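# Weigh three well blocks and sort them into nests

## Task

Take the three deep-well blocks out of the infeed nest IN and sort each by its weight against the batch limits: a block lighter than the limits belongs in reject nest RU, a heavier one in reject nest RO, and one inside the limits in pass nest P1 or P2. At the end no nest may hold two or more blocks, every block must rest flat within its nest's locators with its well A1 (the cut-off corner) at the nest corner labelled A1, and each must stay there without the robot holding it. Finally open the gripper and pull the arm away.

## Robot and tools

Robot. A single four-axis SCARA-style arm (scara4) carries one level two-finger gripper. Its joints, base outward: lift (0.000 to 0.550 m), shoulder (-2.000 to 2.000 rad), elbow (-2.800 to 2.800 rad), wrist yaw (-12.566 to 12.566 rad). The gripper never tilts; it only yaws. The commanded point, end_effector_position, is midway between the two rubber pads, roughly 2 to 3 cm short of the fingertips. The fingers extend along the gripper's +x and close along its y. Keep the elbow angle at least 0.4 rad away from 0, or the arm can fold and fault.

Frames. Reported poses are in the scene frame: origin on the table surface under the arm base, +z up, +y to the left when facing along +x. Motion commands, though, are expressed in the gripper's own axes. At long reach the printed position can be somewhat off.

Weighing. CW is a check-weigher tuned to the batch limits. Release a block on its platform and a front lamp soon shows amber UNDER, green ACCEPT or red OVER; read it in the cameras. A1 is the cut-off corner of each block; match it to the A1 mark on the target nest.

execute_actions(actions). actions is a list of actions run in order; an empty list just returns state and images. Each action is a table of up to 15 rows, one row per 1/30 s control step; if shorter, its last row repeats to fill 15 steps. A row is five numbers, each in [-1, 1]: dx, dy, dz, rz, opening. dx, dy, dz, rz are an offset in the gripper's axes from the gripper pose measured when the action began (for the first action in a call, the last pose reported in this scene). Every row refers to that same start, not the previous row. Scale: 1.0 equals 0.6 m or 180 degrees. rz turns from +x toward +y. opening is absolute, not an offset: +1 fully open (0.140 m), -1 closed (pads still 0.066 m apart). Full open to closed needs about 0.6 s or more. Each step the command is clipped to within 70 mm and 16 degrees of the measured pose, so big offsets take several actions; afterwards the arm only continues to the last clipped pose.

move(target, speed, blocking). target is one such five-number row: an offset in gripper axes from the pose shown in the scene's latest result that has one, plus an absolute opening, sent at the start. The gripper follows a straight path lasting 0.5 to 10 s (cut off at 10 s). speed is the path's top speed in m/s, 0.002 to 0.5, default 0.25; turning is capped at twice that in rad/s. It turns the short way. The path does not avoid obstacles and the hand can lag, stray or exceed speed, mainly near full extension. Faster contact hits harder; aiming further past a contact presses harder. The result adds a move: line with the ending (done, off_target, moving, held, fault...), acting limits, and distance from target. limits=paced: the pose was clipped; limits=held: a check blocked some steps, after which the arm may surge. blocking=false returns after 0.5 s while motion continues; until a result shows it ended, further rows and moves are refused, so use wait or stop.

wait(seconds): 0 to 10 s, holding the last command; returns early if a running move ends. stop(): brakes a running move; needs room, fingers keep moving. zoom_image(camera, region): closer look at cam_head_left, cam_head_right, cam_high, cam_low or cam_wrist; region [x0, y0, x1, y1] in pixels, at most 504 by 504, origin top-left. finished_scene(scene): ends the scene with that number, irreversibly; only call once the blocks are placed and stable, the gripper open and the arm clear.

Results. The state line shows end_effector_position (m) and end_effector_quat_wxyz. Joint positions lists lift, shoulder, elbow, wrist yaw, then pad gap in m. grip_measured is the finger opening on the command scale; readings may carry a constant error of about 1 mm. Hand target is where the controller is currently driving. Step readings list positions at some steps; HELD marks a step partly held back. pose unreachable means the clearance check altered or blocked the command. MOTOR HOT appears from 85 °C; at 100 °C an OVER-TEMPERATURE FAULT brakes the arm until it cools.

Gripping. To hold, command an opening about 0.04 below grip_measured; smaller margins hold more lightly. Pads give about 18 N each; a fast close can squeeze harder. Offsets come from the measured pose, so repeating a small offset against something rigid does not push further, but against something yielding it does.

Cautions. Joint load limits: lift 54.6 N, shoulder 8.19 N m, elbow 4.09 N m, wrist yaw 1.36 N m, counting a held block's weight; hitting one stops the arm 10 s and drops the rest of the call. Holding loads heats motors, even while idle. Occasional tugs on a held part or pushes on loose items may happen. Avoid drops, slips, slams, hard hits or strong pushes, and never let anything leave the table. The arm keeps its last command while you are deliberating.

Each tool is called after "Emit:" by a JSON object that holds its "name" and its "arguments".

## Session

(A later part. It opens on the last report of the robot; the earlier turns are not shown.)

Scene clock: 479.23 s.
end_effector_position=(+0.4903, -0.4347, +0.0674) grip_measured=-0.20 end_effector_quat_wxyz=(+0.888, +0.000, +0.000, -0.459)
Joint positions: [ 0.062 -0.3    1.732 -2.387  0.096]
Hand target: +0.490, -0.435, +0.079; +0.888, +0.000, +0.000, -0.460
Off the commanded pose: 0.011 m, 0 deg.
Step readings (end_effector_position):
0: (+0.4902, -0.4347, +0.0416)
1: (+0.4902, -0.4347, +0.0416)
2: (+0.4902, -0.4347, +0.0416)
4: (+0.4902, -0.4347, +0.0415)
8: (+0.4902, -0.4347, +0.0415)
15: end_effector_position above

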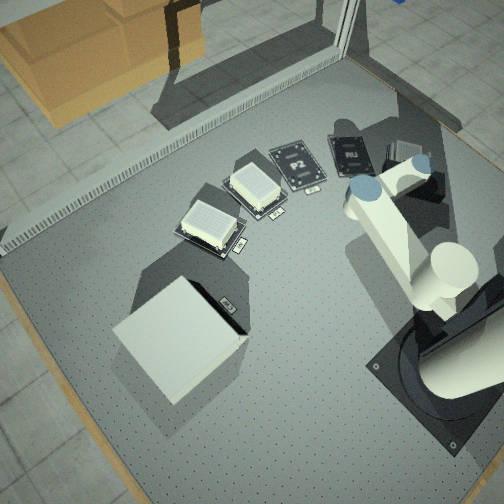

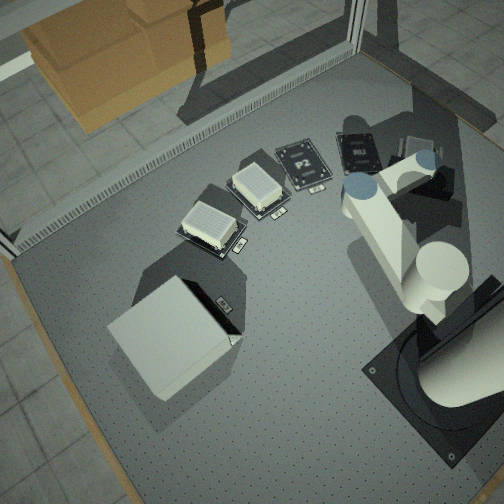

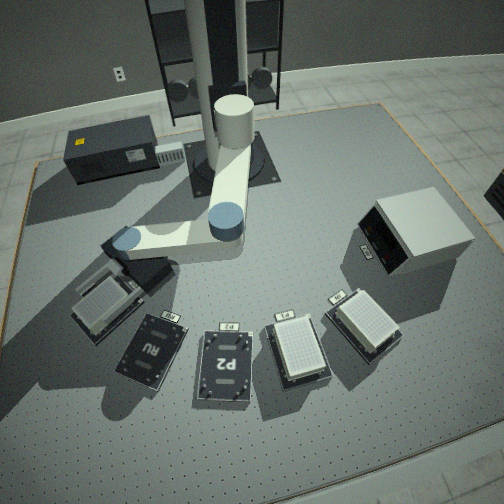

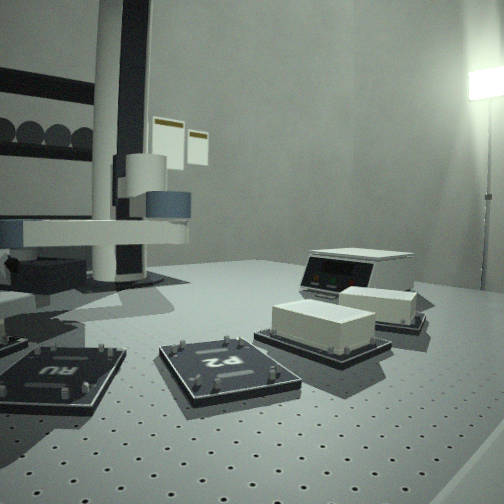

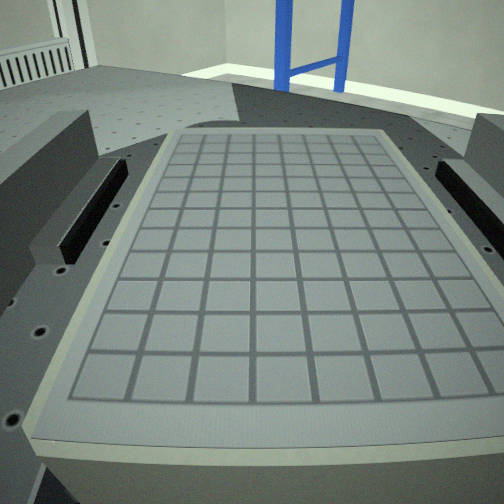

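Emit:
{"name": "execute_actions", "arguments": {"actions": [[[-0.0005,0,-0.004,0,-0.3],[-0.0005,0,-0.01,0,-0.32],[-0.0005,0,-0.018,0,-0.34],[-0.0005,0,-0.027,0,-0.36],[-0.0005,0,-0.036,0,-0.36],[-0.0005,0,-0.044,0,-0.36],[-0.0005,0,-0.051,0,-0.36],[-0.0005,0,-0.055,0,-0.36],[-0.0005,0,-0.0562,0,-0.36],[-0.0005,0,-0.0562,0,-0.38],[-0.0005,0,-0.0562,0,-0.40],[-0.0005,0,-0.0562,0,-0.42],[-0.0005,0,-0.0562,0,-0.44],[-0.0005,0,-0.0562,0,-0.46],[-0.0005,0,-0.0562,0,-0.47]],[[0,0,0,0,-0.49],[0,0,0,0,-0.50],[0,0,0,0,-0.51],[0,0,0,0,-0.52],[0,0,0,0,-0.53],[0,0,0,0,-0.54],[0,0,0,0,-0.55],[0,0,0,0,-0.56],[0,0,0,0,-0.57],[0,0,0,0,-0.57],[0,0,0.001,0,-0.57],[0,0,0.003,0,-0.57],[0,0,0.006,0,-0.57],[0,0,0.010,0,-0.57],[0,0,0.015,0,-0.57]],[[0,0,0.015,0,-0.57],[0,0,0.027,0,-0.57],[0,0,0.041,0,-0.57],[0,0,0.057,0,-0.57],[0,0,0.073,0,-0.57],[0,0,0.089,0,-0.57],[0,0,0.105,0,-0.57],[0,0,0.12,0,-0.57],[0,0,0.133,0,-0.57],[0,0,0.143,0,-0.57],[0,0,0.149,0,-0.57],[0,0,0.152,0,-0.57]]]}}

Emit:
{"name": "wait", "arguments": {"seconds": 0.2}}

Scene clock: 513.60 s.
end_effector_position=(+0.6963, +0.2010, +0.1373) grip_measured=-0.52 end_effector_quat_wxyz=(+0.985, +0.000, +0.000, +0.174)
Joint positions: [ 0.132  0.954  1.867 -2.472  0.084]
Hand target: +0.696, +0.201, +0.138; +0.985, +0.000, +0.000, +0.174
Off the commanded pose: 0.001 m, 0 deg.
Step readings (end_effector_position; steps 1 to 15: 1st action; 16 to 30: 2nd action; 31 to 45: 3rd action):
0: (+0.6965, +0.2011, +0.0751)
1: (+0.6965, +0.2011, +0.0750)
2: (+0.6963, +0.2010, +0.0735)
4: (+0.6963, +0.2009, +0.0670)
8: (+0.6963, +0.2009, +0.0489)
15: (+0.6963, +0.2009, +0.0413)
16: (+0.6963, +0.2009, +0.0413)
17: (+0.6963, +0.2009, +0.0413)
19: (+0.6963, +0.2009, +0.0413)
23: (+0.6963, +0.2010, +0.0413)
30: (+0.6963, +0.2009, +0.0466)
31: (+0.6963, +0.2009, +0.0492)
32: (+0.6963, +0.2009, +0.0527)
34: (+0.6963, +0.2009, +0.0632)
38: (+0.6963, +0.2010, +0.0930)
45: end_effector_position above

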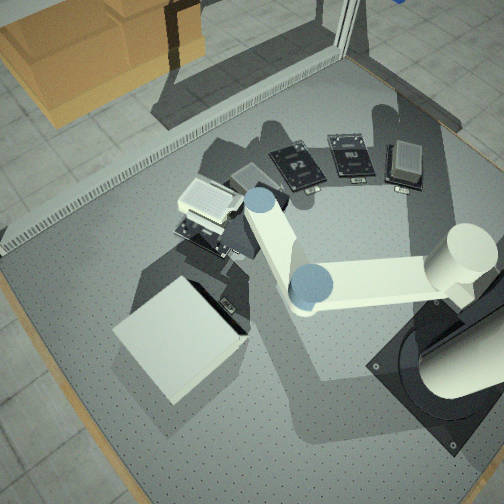

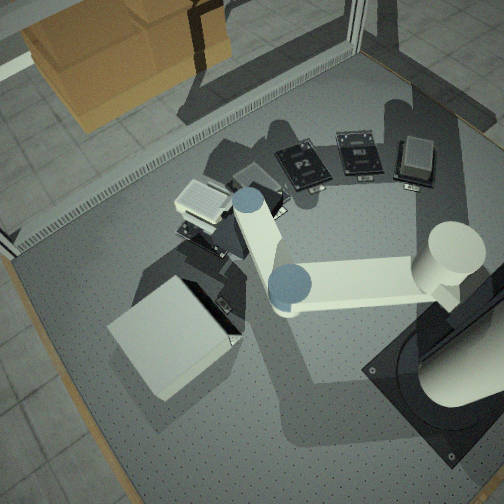

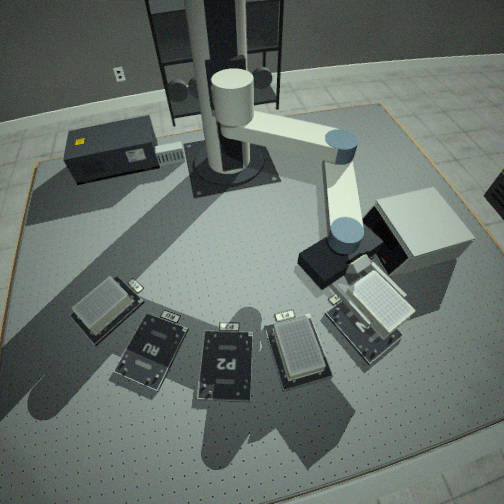

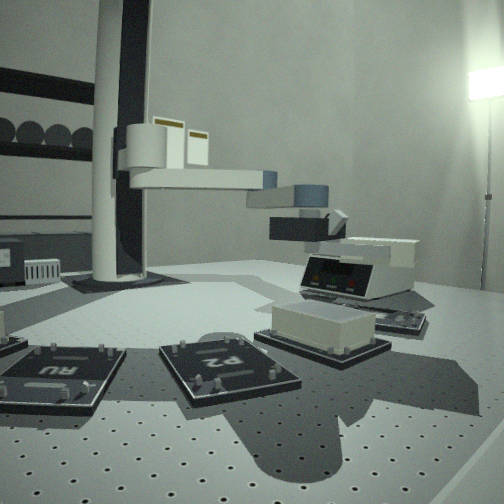

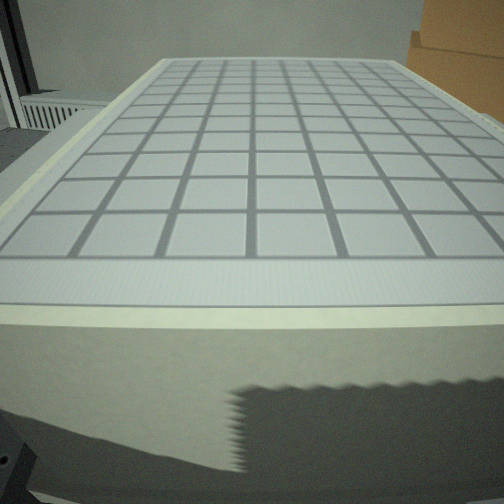

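Scene clock: 513.80 s.
end_effector_position=(+0.6963, +0.2010, +0.1378) grip_measured=-0.52 end_effector_quat_wxyz=(+0.985, +0.000, +0.000, +0.174)
Joint positions: [ 0.133  0.954  1.867 -2.472  0.084]
Hand target: +0.696, +0.201, +0.138; +0.985, +0.000, +0.000, +0.174
Off the commanded pose: 0.000 m, 0 deg.
wait: 0.20 s; at rest by 0.17 s

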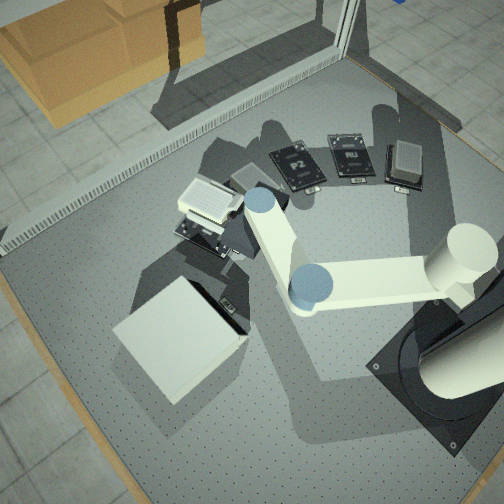

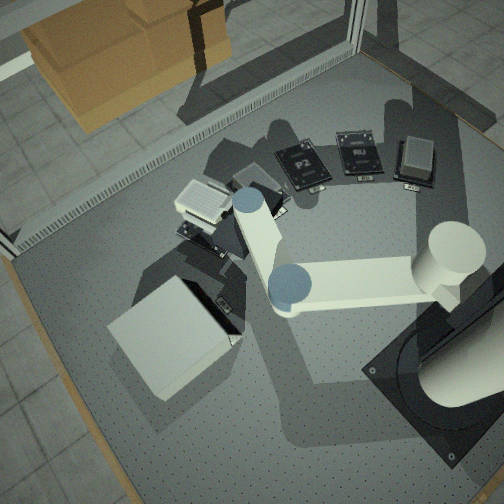

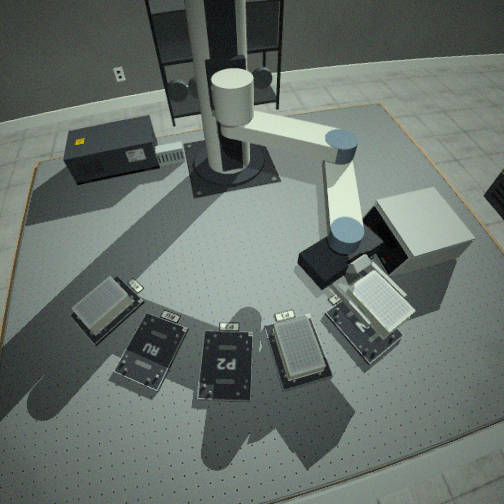

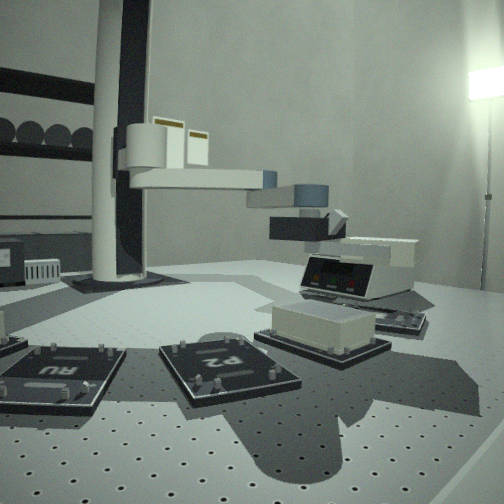

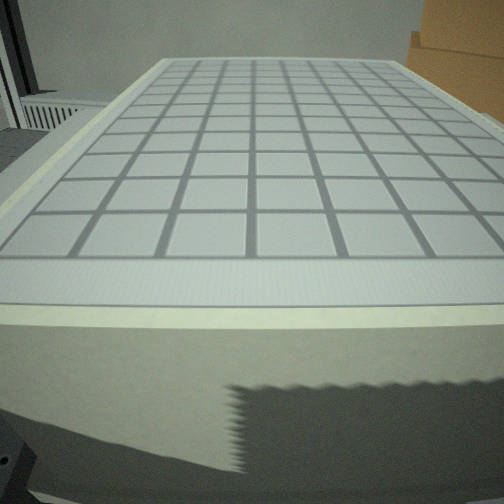

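Emit:
{"name": "move", "arguments": {"target": [-0.16832, 0.51739, -0.0063, 0.20528, -0.57], "speed": 0.5}}

Emit:
{"name": "execute_actions", "arguments": {"actions": [[[0,0,-0.0015,0,-0.57],[0,0,-0.003,0,-0.57],[0,0,-0.0043,0,-0.57],[0,0,-0.0054,0,-0.57],[0,0,-0.0063,0,-0.57],[0,0,-0.007,0,-0.57],[0,0,-0.0075,0,-0.57],[0,0,-0.0078,0,-0.57],[0,0,-0.0078,0,-0.57],[0,0,-0.0078,0,-0.55],[0,0,-0.0078,0,-0.53],[0,0,-0.0078,0,-0.51],[0,0,-0.0078,0,-0.48],[0,0,-0.0078,0,-0.45],[0,0,-0.0078,0,-0.42]]]}}

Emit:
{"name": "wait", "arguments": {"seconds": 2.5}}

Scene clock: 525.57 s.
end_effector_position=(+0.4949, +0.4582, +0.1340) grip_measured=-0.52 end_effector_quat_wxyz=(+0.879, +0.000, +0.000, +0.477)
Joint positions: [ 0.129  1.529  1.869 -2.404  0.084]
Hand target: +0.495, +0.458, +0.134; +0.879, +0.000, +0.000, +0.477
Off the commanded pose: 0.000 m, 0 deg.
move: done

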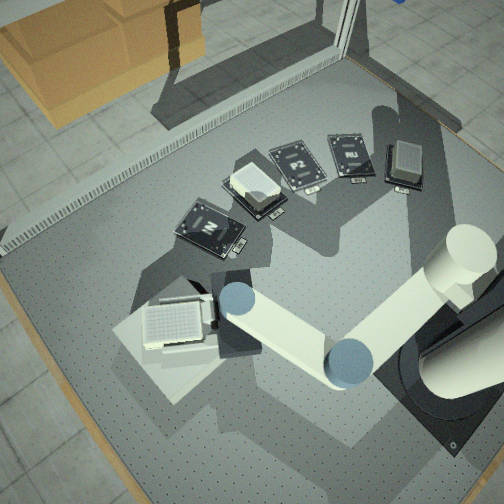

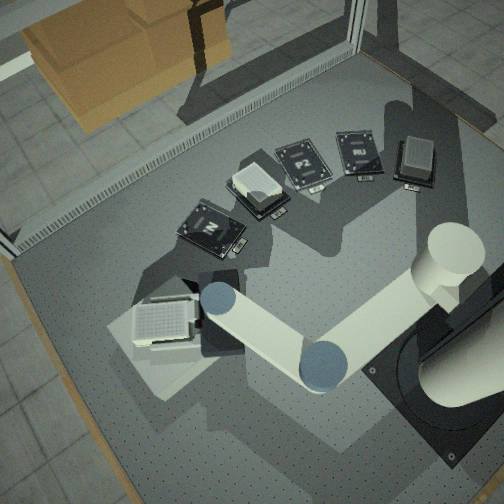

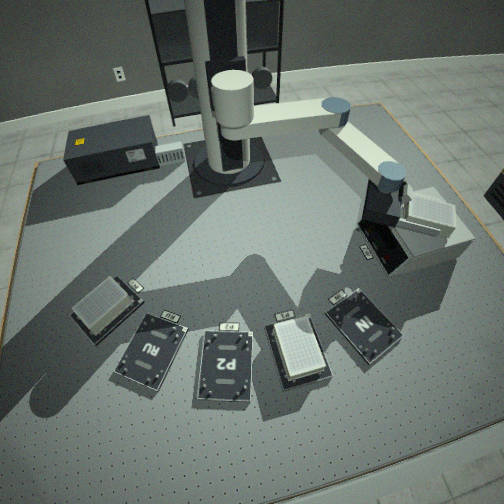

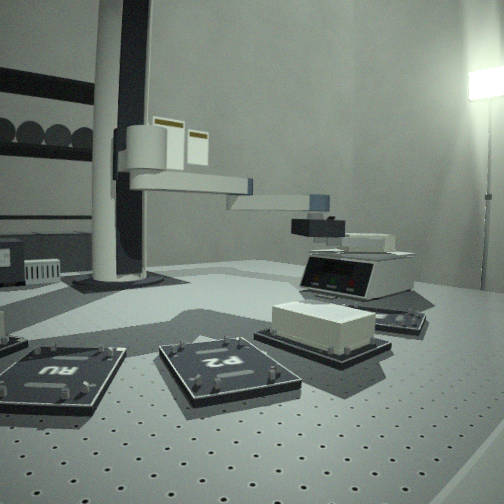

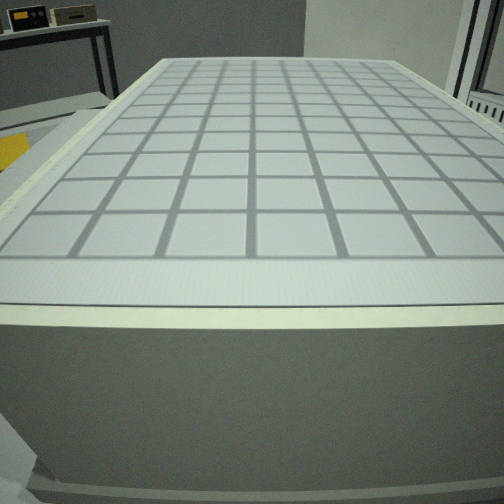

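Scene clock: 526.07 s.
end_effector_position=(+0.4949, +0.4582, +0.1293) grip_measured=-0.44 end_effector_quat_wxyz=(+0.879, +0.000, +0.000, +0.477)
Joint positions: [ 0.124  1.529  1.869 -2.404  0.087]
Hand target: +0.495, +0.458, +0.129; +0.879, +0.000, +0.000, +0.477
Off the commanded pose: 0.000 m, 0 deg.
Step readings (end_effector_position):
0: (+0.4949, +0.4582, +0.1340)
1: (+0.4949, +0.4582, +0.1340)
2: (+0.4949, +0.4582, +0.1331)
4: (+0.4949, +0.4582, +0.1314)
8: (+0.4949, +0.4582, +0.1295)
15: end_effector_position above

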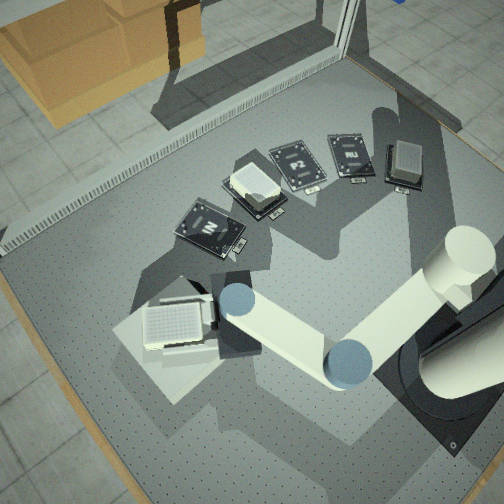

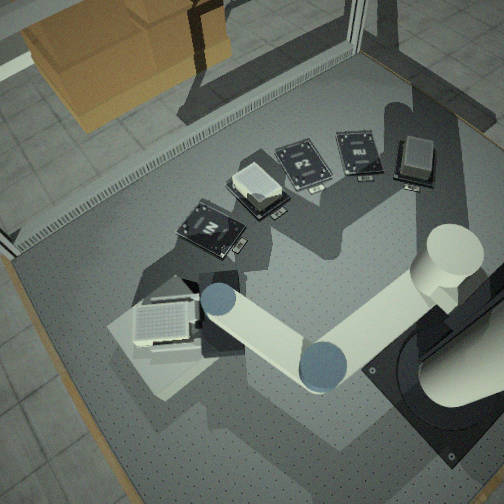

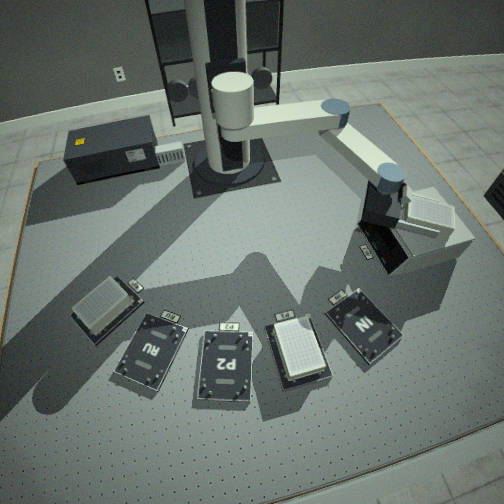

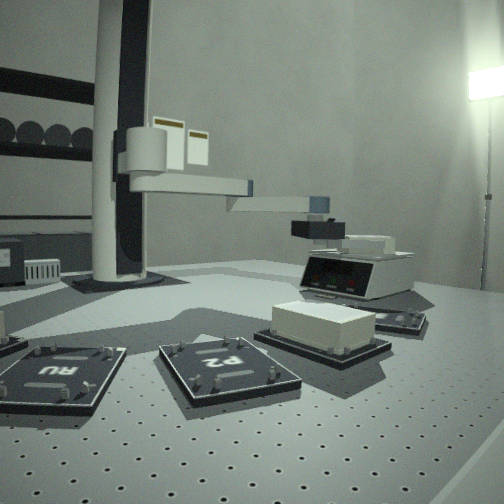

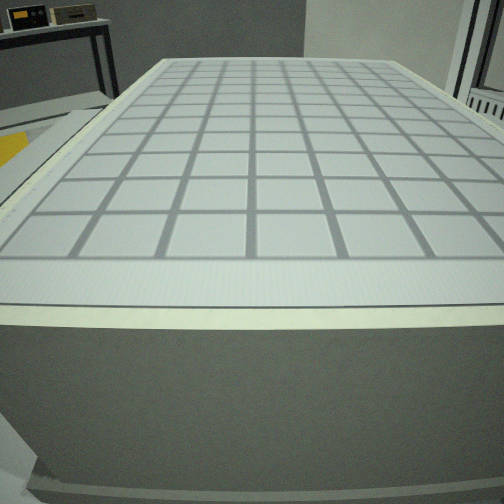

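Scene clock: 528.57 s.
end_effector_position=(+0.4949, +0.4582, +0.1293) grip_measured=-0.42 end_effector_quat_wxyz=(+0.879, +0.000, +0.000, +0.477)
Joint positions: [ 0.124  1.529  1.869 -2.404  0.087]
Hand target: +0.495, +0.458, +0.129; +0.879, +0.000, +0.000, +0.477
Off the commanded pose: 0.000 m, 0 deg.
wait: 2.50 s; at rest by 0.20 s

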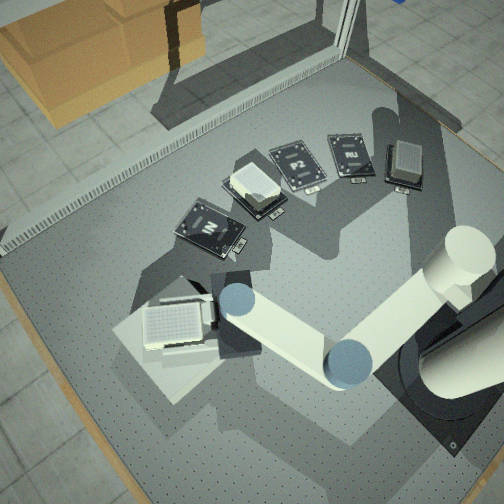

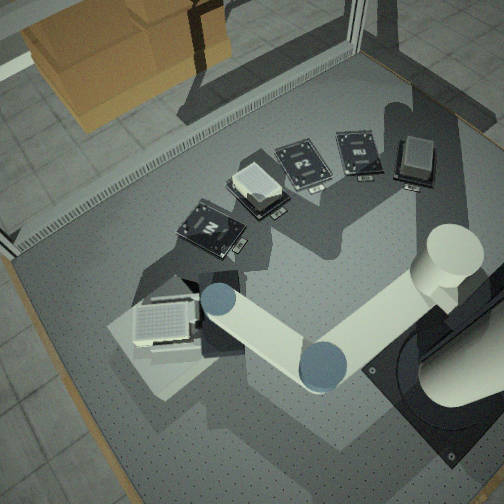

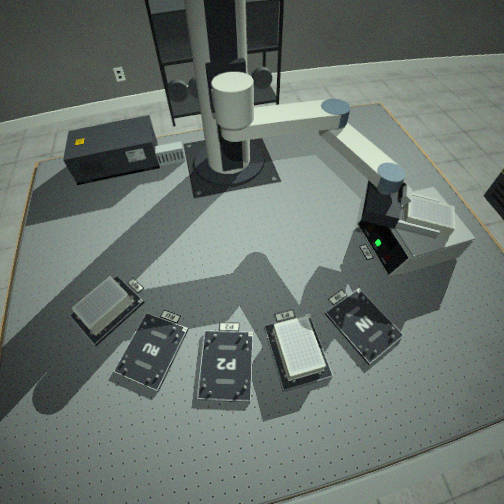

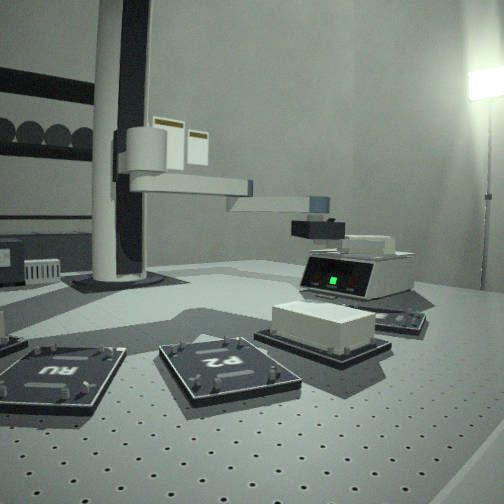

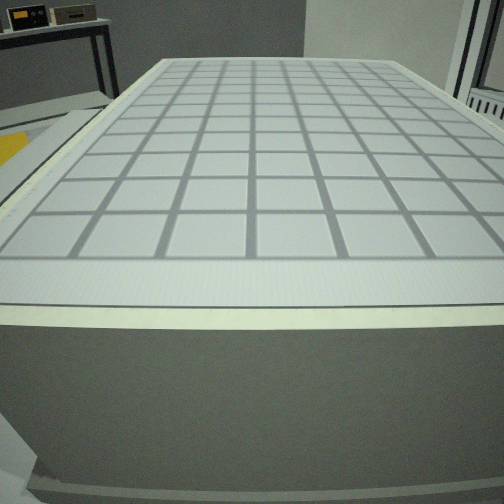

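Emit:
{"name": "execute_actions", "arguments": {"actions": [[[0,0,0,0,-0.46],[0,0,0,0,-0.48],[0,0,0,0,-0.50],[0,0,0,0,-0.51],[0,0,0,0,-0.52],[0,0,0,0,-0.53],[0,0,0,0,-0.54],[0,0,0,0,-0.55],[0,0,0,0,-0.56],[0,0,0,0,-0.57],[0,0,0.002,0,-0.57],[0,0,0.007,0,-0.57],[0,0,0.016,0,-0.57],[0,0,0.028,0,-0.57],[0,0,0.04,0,-0.57]]]}}

Emit:
{"name": "wait", "arguments": {"seconds": 0.4}}

Scene clock: 545.43 s.
end_effector_position=(+0.4949, +0.4582, +0.1408) grip_measured=-0.52 end_effector_quat_wxyz=(+0.879, +0.000, +0.000, +0.477)
Joint positions: [ 0.136  1.529  1.869 -2.404  0.084]
Hand target: +0.495, +0.458, +0.153; +0.879, +0.000, +0.000, +0.477
Off the commanded pose: 0.013 m, 0 deg.
Step readings (end_effector_position):
0: (+0.4949, +0.4582, +0.1293)
1: (+0.4949, +0.4582, +0.1293)
2: (+0.4949, +0.4582, +0.1293)
4: (+0.4949, +0.4582, +0.1293)
8: (+0.4949, +0.4582, +0.1293)
15: end_effector_position above

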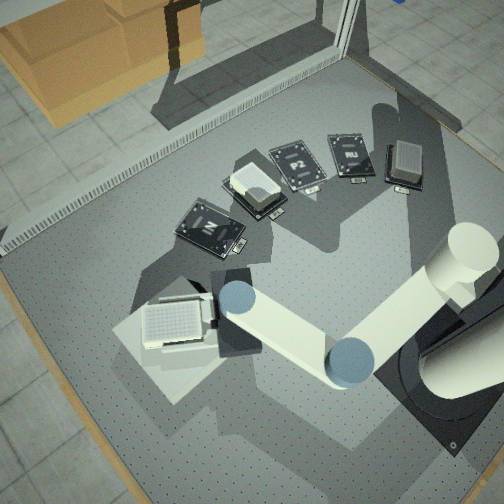

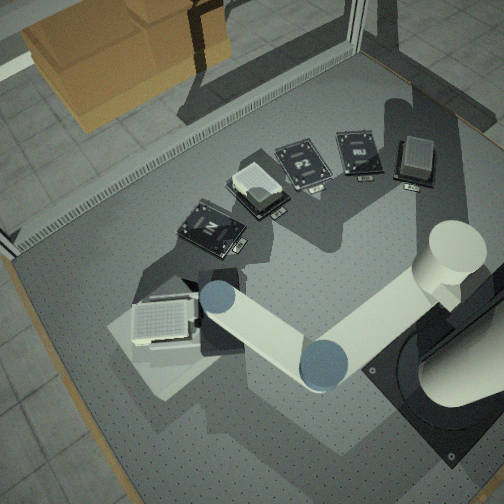

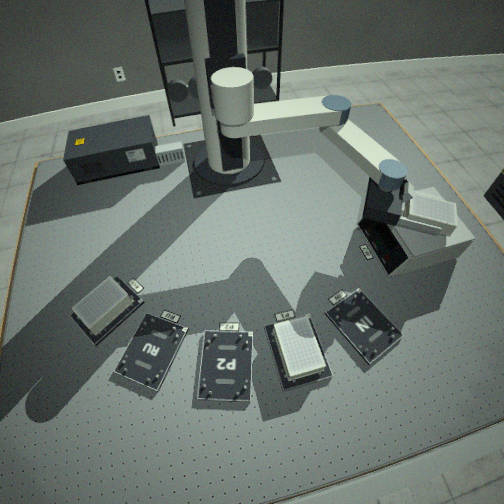

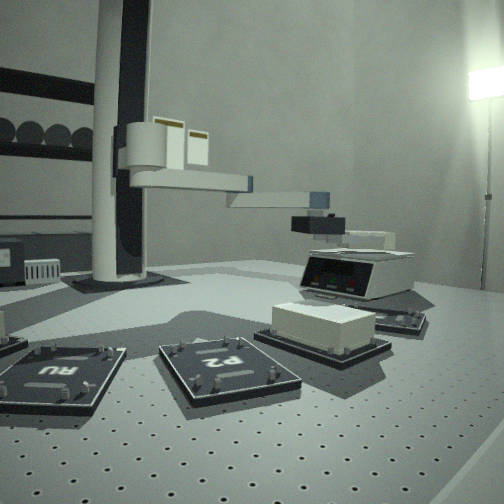

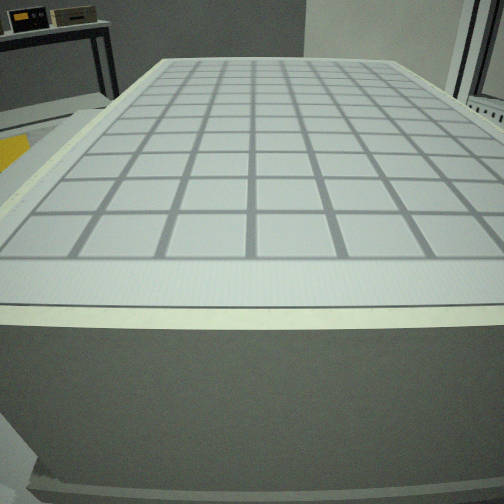

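Scene clock: 545.83 s.
end_effector_position=(+0.4949, +0.4582, +0.1533) grip_measured=-0.52 end_effector_quat_wxyz=(+0.879, +0.000, +0.000, +0.477)
Joint positions: [ 0.148  1.529  1.869 -2.404  0.084]
Hand target: +0.495, +0.458, +0.153; +0.879, +0.000, +0.000, +0.477
Off the commanded pose: 0.000 m, 0 deg.
wait: 0.40 s; at rest by 0.27 s

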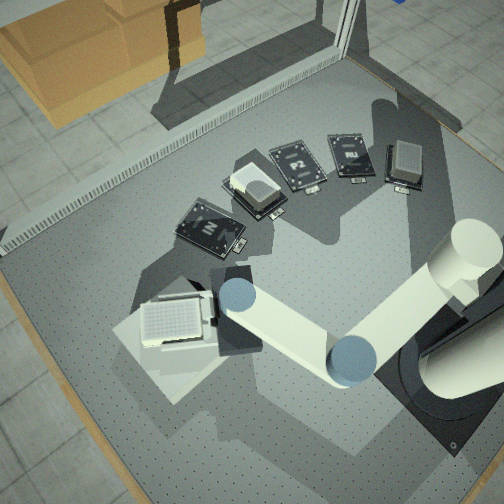

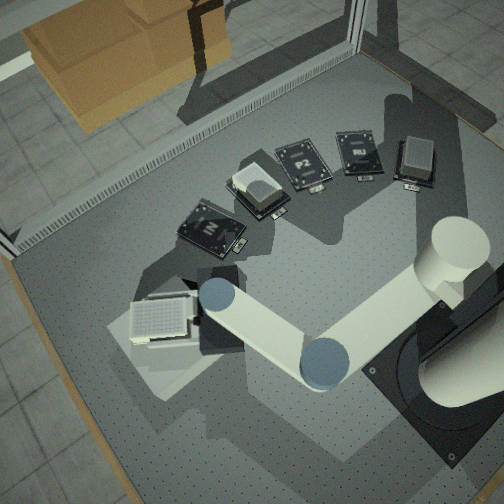

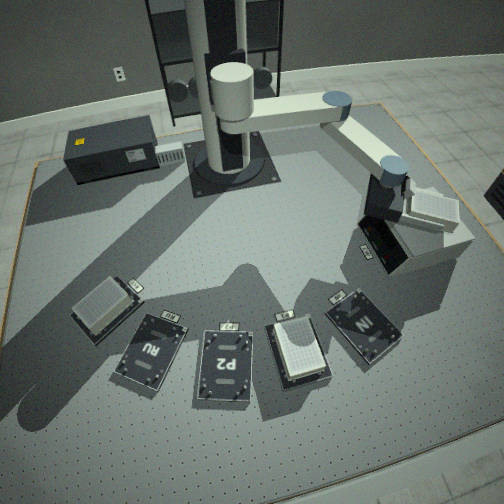

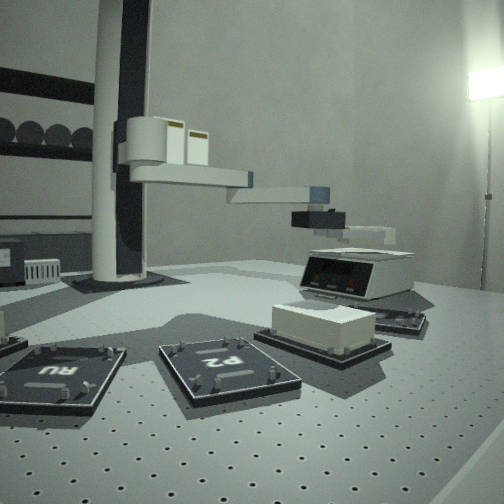

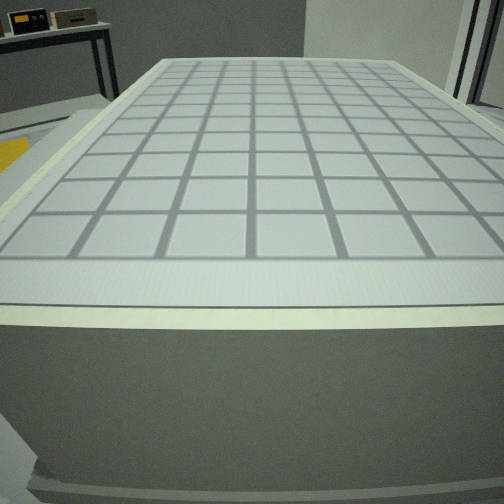

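Emit:
{"name": "move", "arguments": {"target": [-0.66218, -0.85217, -0.1155, -0.40428, -0.57], "speed": 0.5}}

Scene clock: 552.70 s.
end_effector_position=(+0.7073, -0.1538, +0.0839) grip_measured=-0.52 end_effector_quat_wxyz=(+0.991, +0.000, +0.000, -0.137)
Joint positions: [ 0.079  0.31   1.838 -2.423  0.084]
Hand target: +0.707, -0.154, +0.084; +0.991, +0.000, +0.000, -0.137
Off the commanded pose: 0.000 m, 0 deg.
move: done; limits=paced

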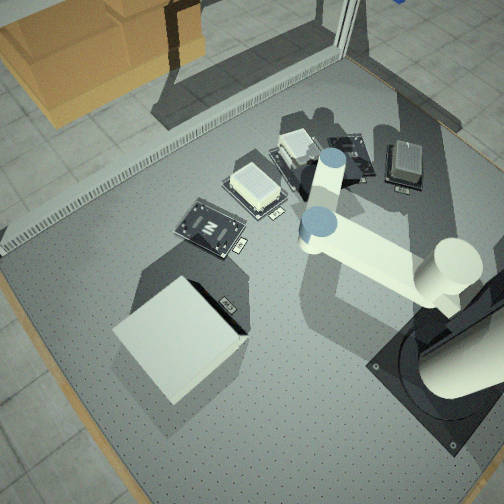

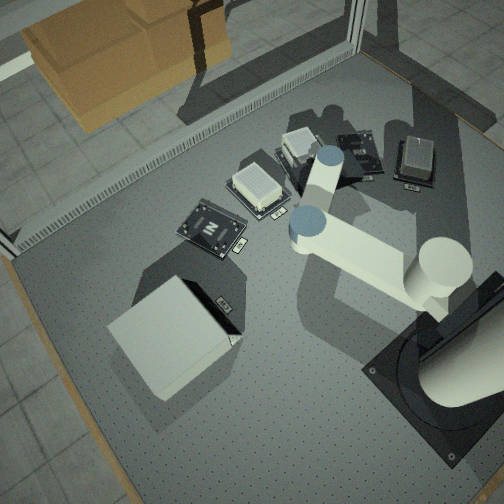

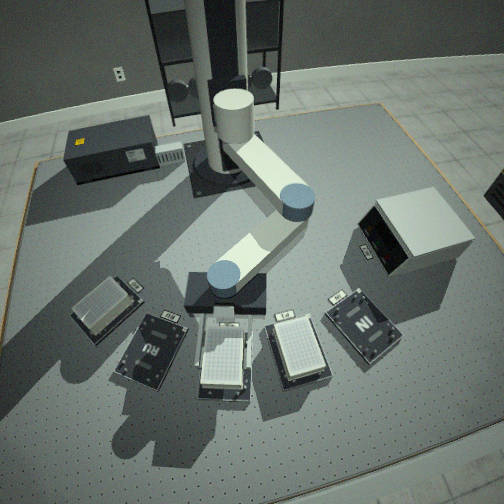

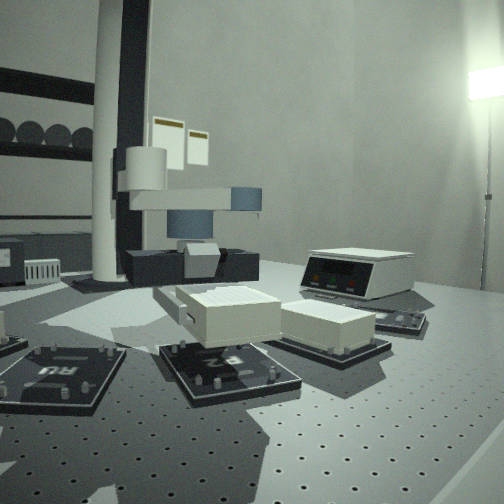

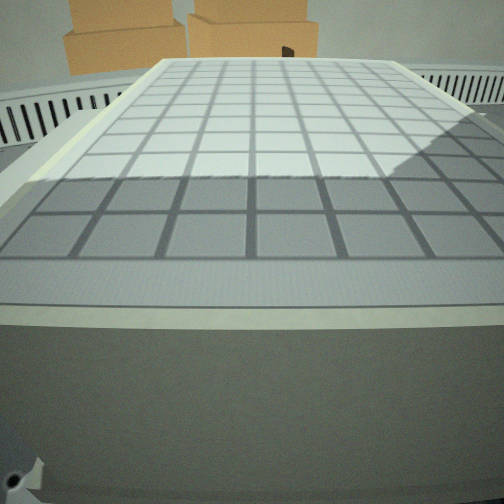

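Emit:
{"name": "execute_actions", "arguments": {"actions": []}}

Scene clock: 565.53 s.
end_effector_position=(+0.7073, -0.1537, +0.0839) grip_measured=-0.52 end_effector_quat_wxyz=(+0.991, +0.000, +0.000, -0.137)
Joint positions: [ 0.079  0.31   1.838 -2.423  0.084]
Hand target: +0.707, -0.154, +0.084; +0.991, +0.000, +0.000, -0.137
Off the commanded pose: 0.000 m, 0 deg.

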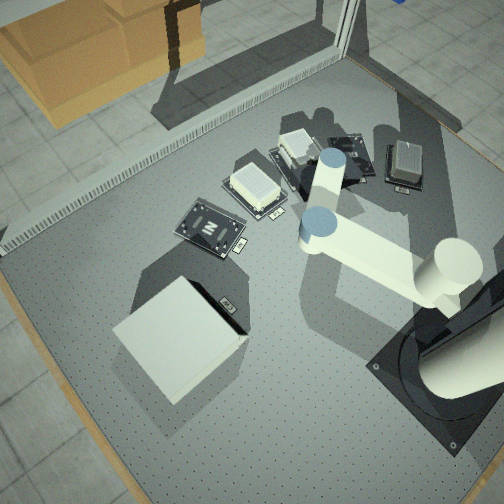

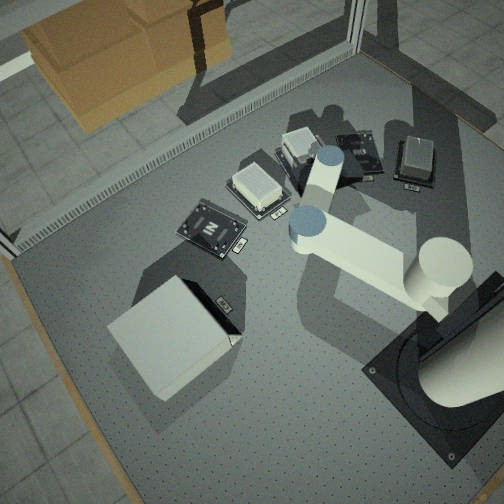

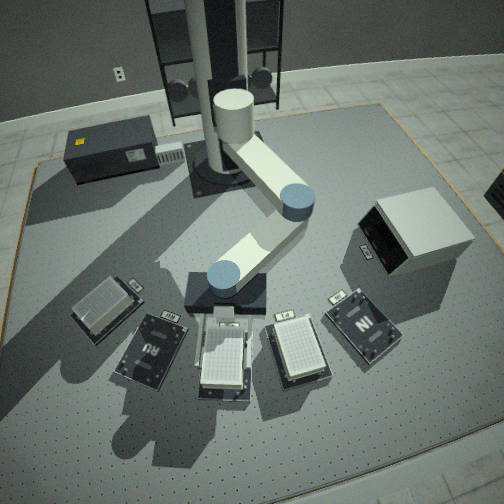

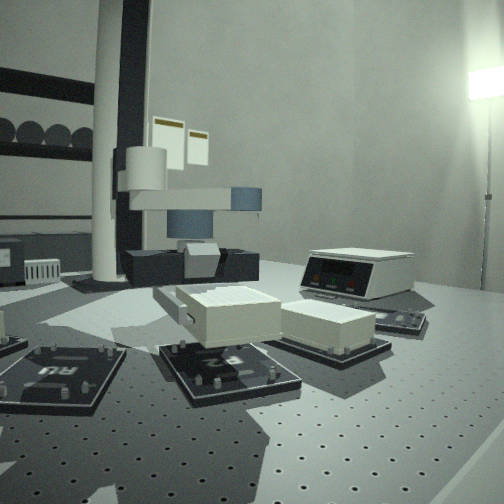

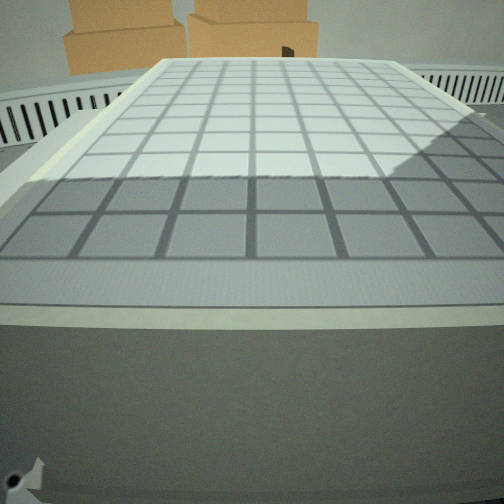

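Emit:
{"name": "zoom_image", "arguments": {"camera": "cam_high", "region": [170, 290, 350, 420]}}

Emit:
{"name": "execute_actions", "arguments": {"actions": [[[-0.0005,0.0002,-0.004,0,-0.57],[-0.0005,0.0002,-0.008,0,-0.57],[-0.0005,0.0002,-0.013,0,-0.57],[-0.0005,0.0002,-0.018,0,-0.57],[-0.0005,0.0002,-0.023,0,-0.57],[-0.0005,0.0002,-0.028,0,-0.57],[-0.0005,0.0002,-0.033,0,-0.57],[-0.0005,0.0002,-0.038,0,-0.57],[-0.0005,0.0002,-0.042,0,-0.57],[-0.0005,0.0002,-0.045,0,-0.57],[-0.0005,0.0002,-0.048,0,-0.57],[-0.0005,0.0002,-0.050,0,-0.57],[-0.0005,0.0002,-0.051,0,-0.57]]]}}

Region (170, 290, 350, 420) of cam_high's 504x504 image, scaled by 2.800, with more detail than that image has.

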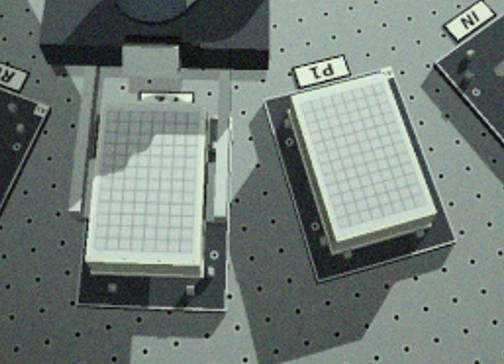

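Scene clock: 575.03 s.
end_effector_position=(+0.7070, -0.1537, +0.0531) grip_measured=-0.52 end_effector_quat_wxyz=(+0.991, +0.000, +0.000, -0.137)
Joint positions: [ 0.048  0.311  1.836 -2.422  0.084]
Hand target: +0.707, -0.154, +0.053; +0.991, +0.000, +0.000, -0.137
Off the commanded pose: 0.000 m, 0 deg.
Step readings (end_effector_position):
0: (+0.7073, -0.1537, +0.0839)
1: (+0.7073, -0.1537, +0.0838)
2: (+0.7071, -0.1537, +0.0824)
4: (+0.7070, -0.1537, +0.0773)
8: (+0.7070, -0.1537, +0.0656)
15: end_effector_position above

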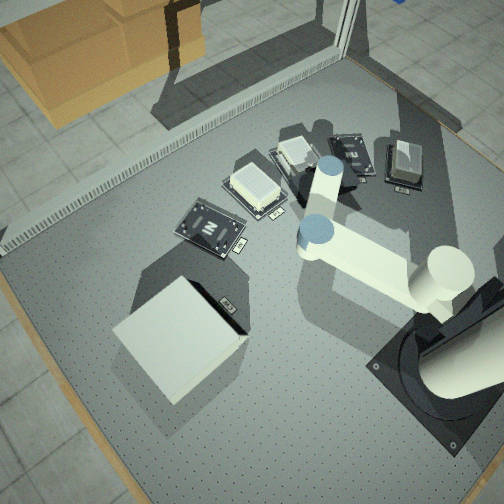

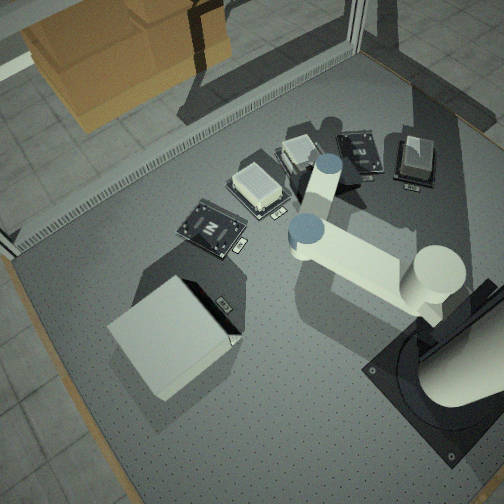

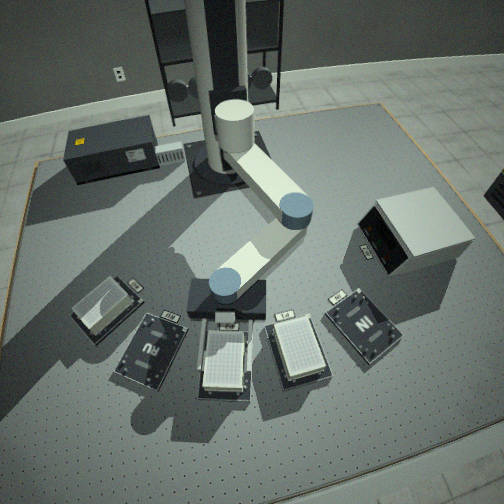

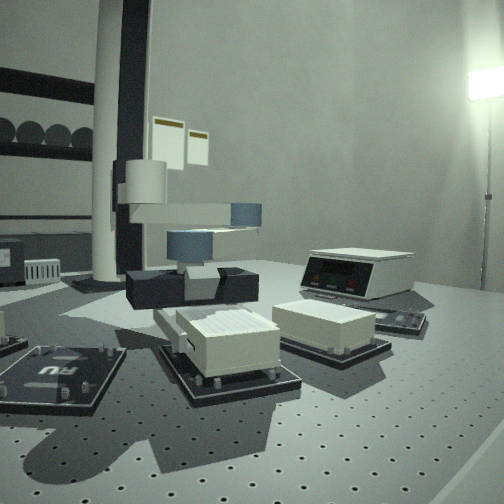

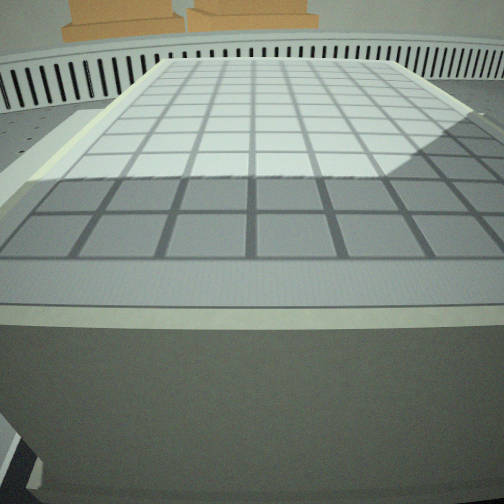

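Emit:
{"name": "zoom_image", "arguments": {"camera": "cam_high", "region": [180, 300, 270, 410]}}

Emit:
{"name": "zoom_image", "arguments": {"camera": "cam_low", "region": [140, 290, 320, 420]}}

Region (180, 300, 270, 410) of cam_high's 504x504 image, scaled by 4.582, with more detail than that image has; it fills the left 412 columns of this view, and the rest is white.

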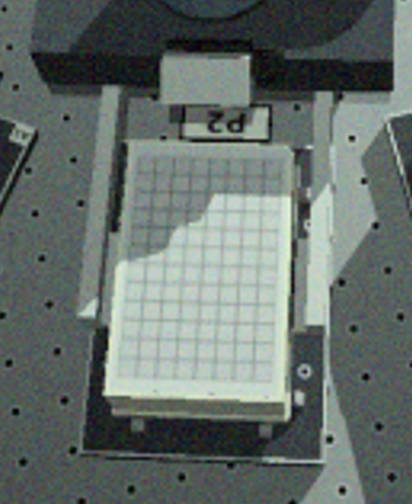

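Region (140, 290, 320, 420) of cam_low's 504x504 image, scaled by 2.800, with more detail than that image has.

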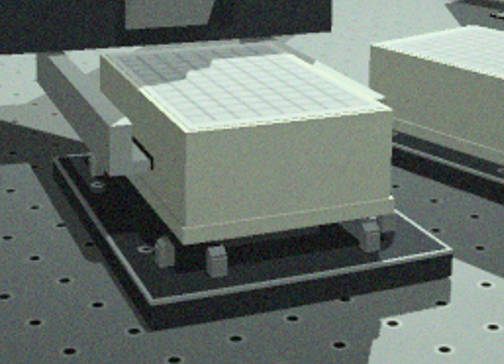

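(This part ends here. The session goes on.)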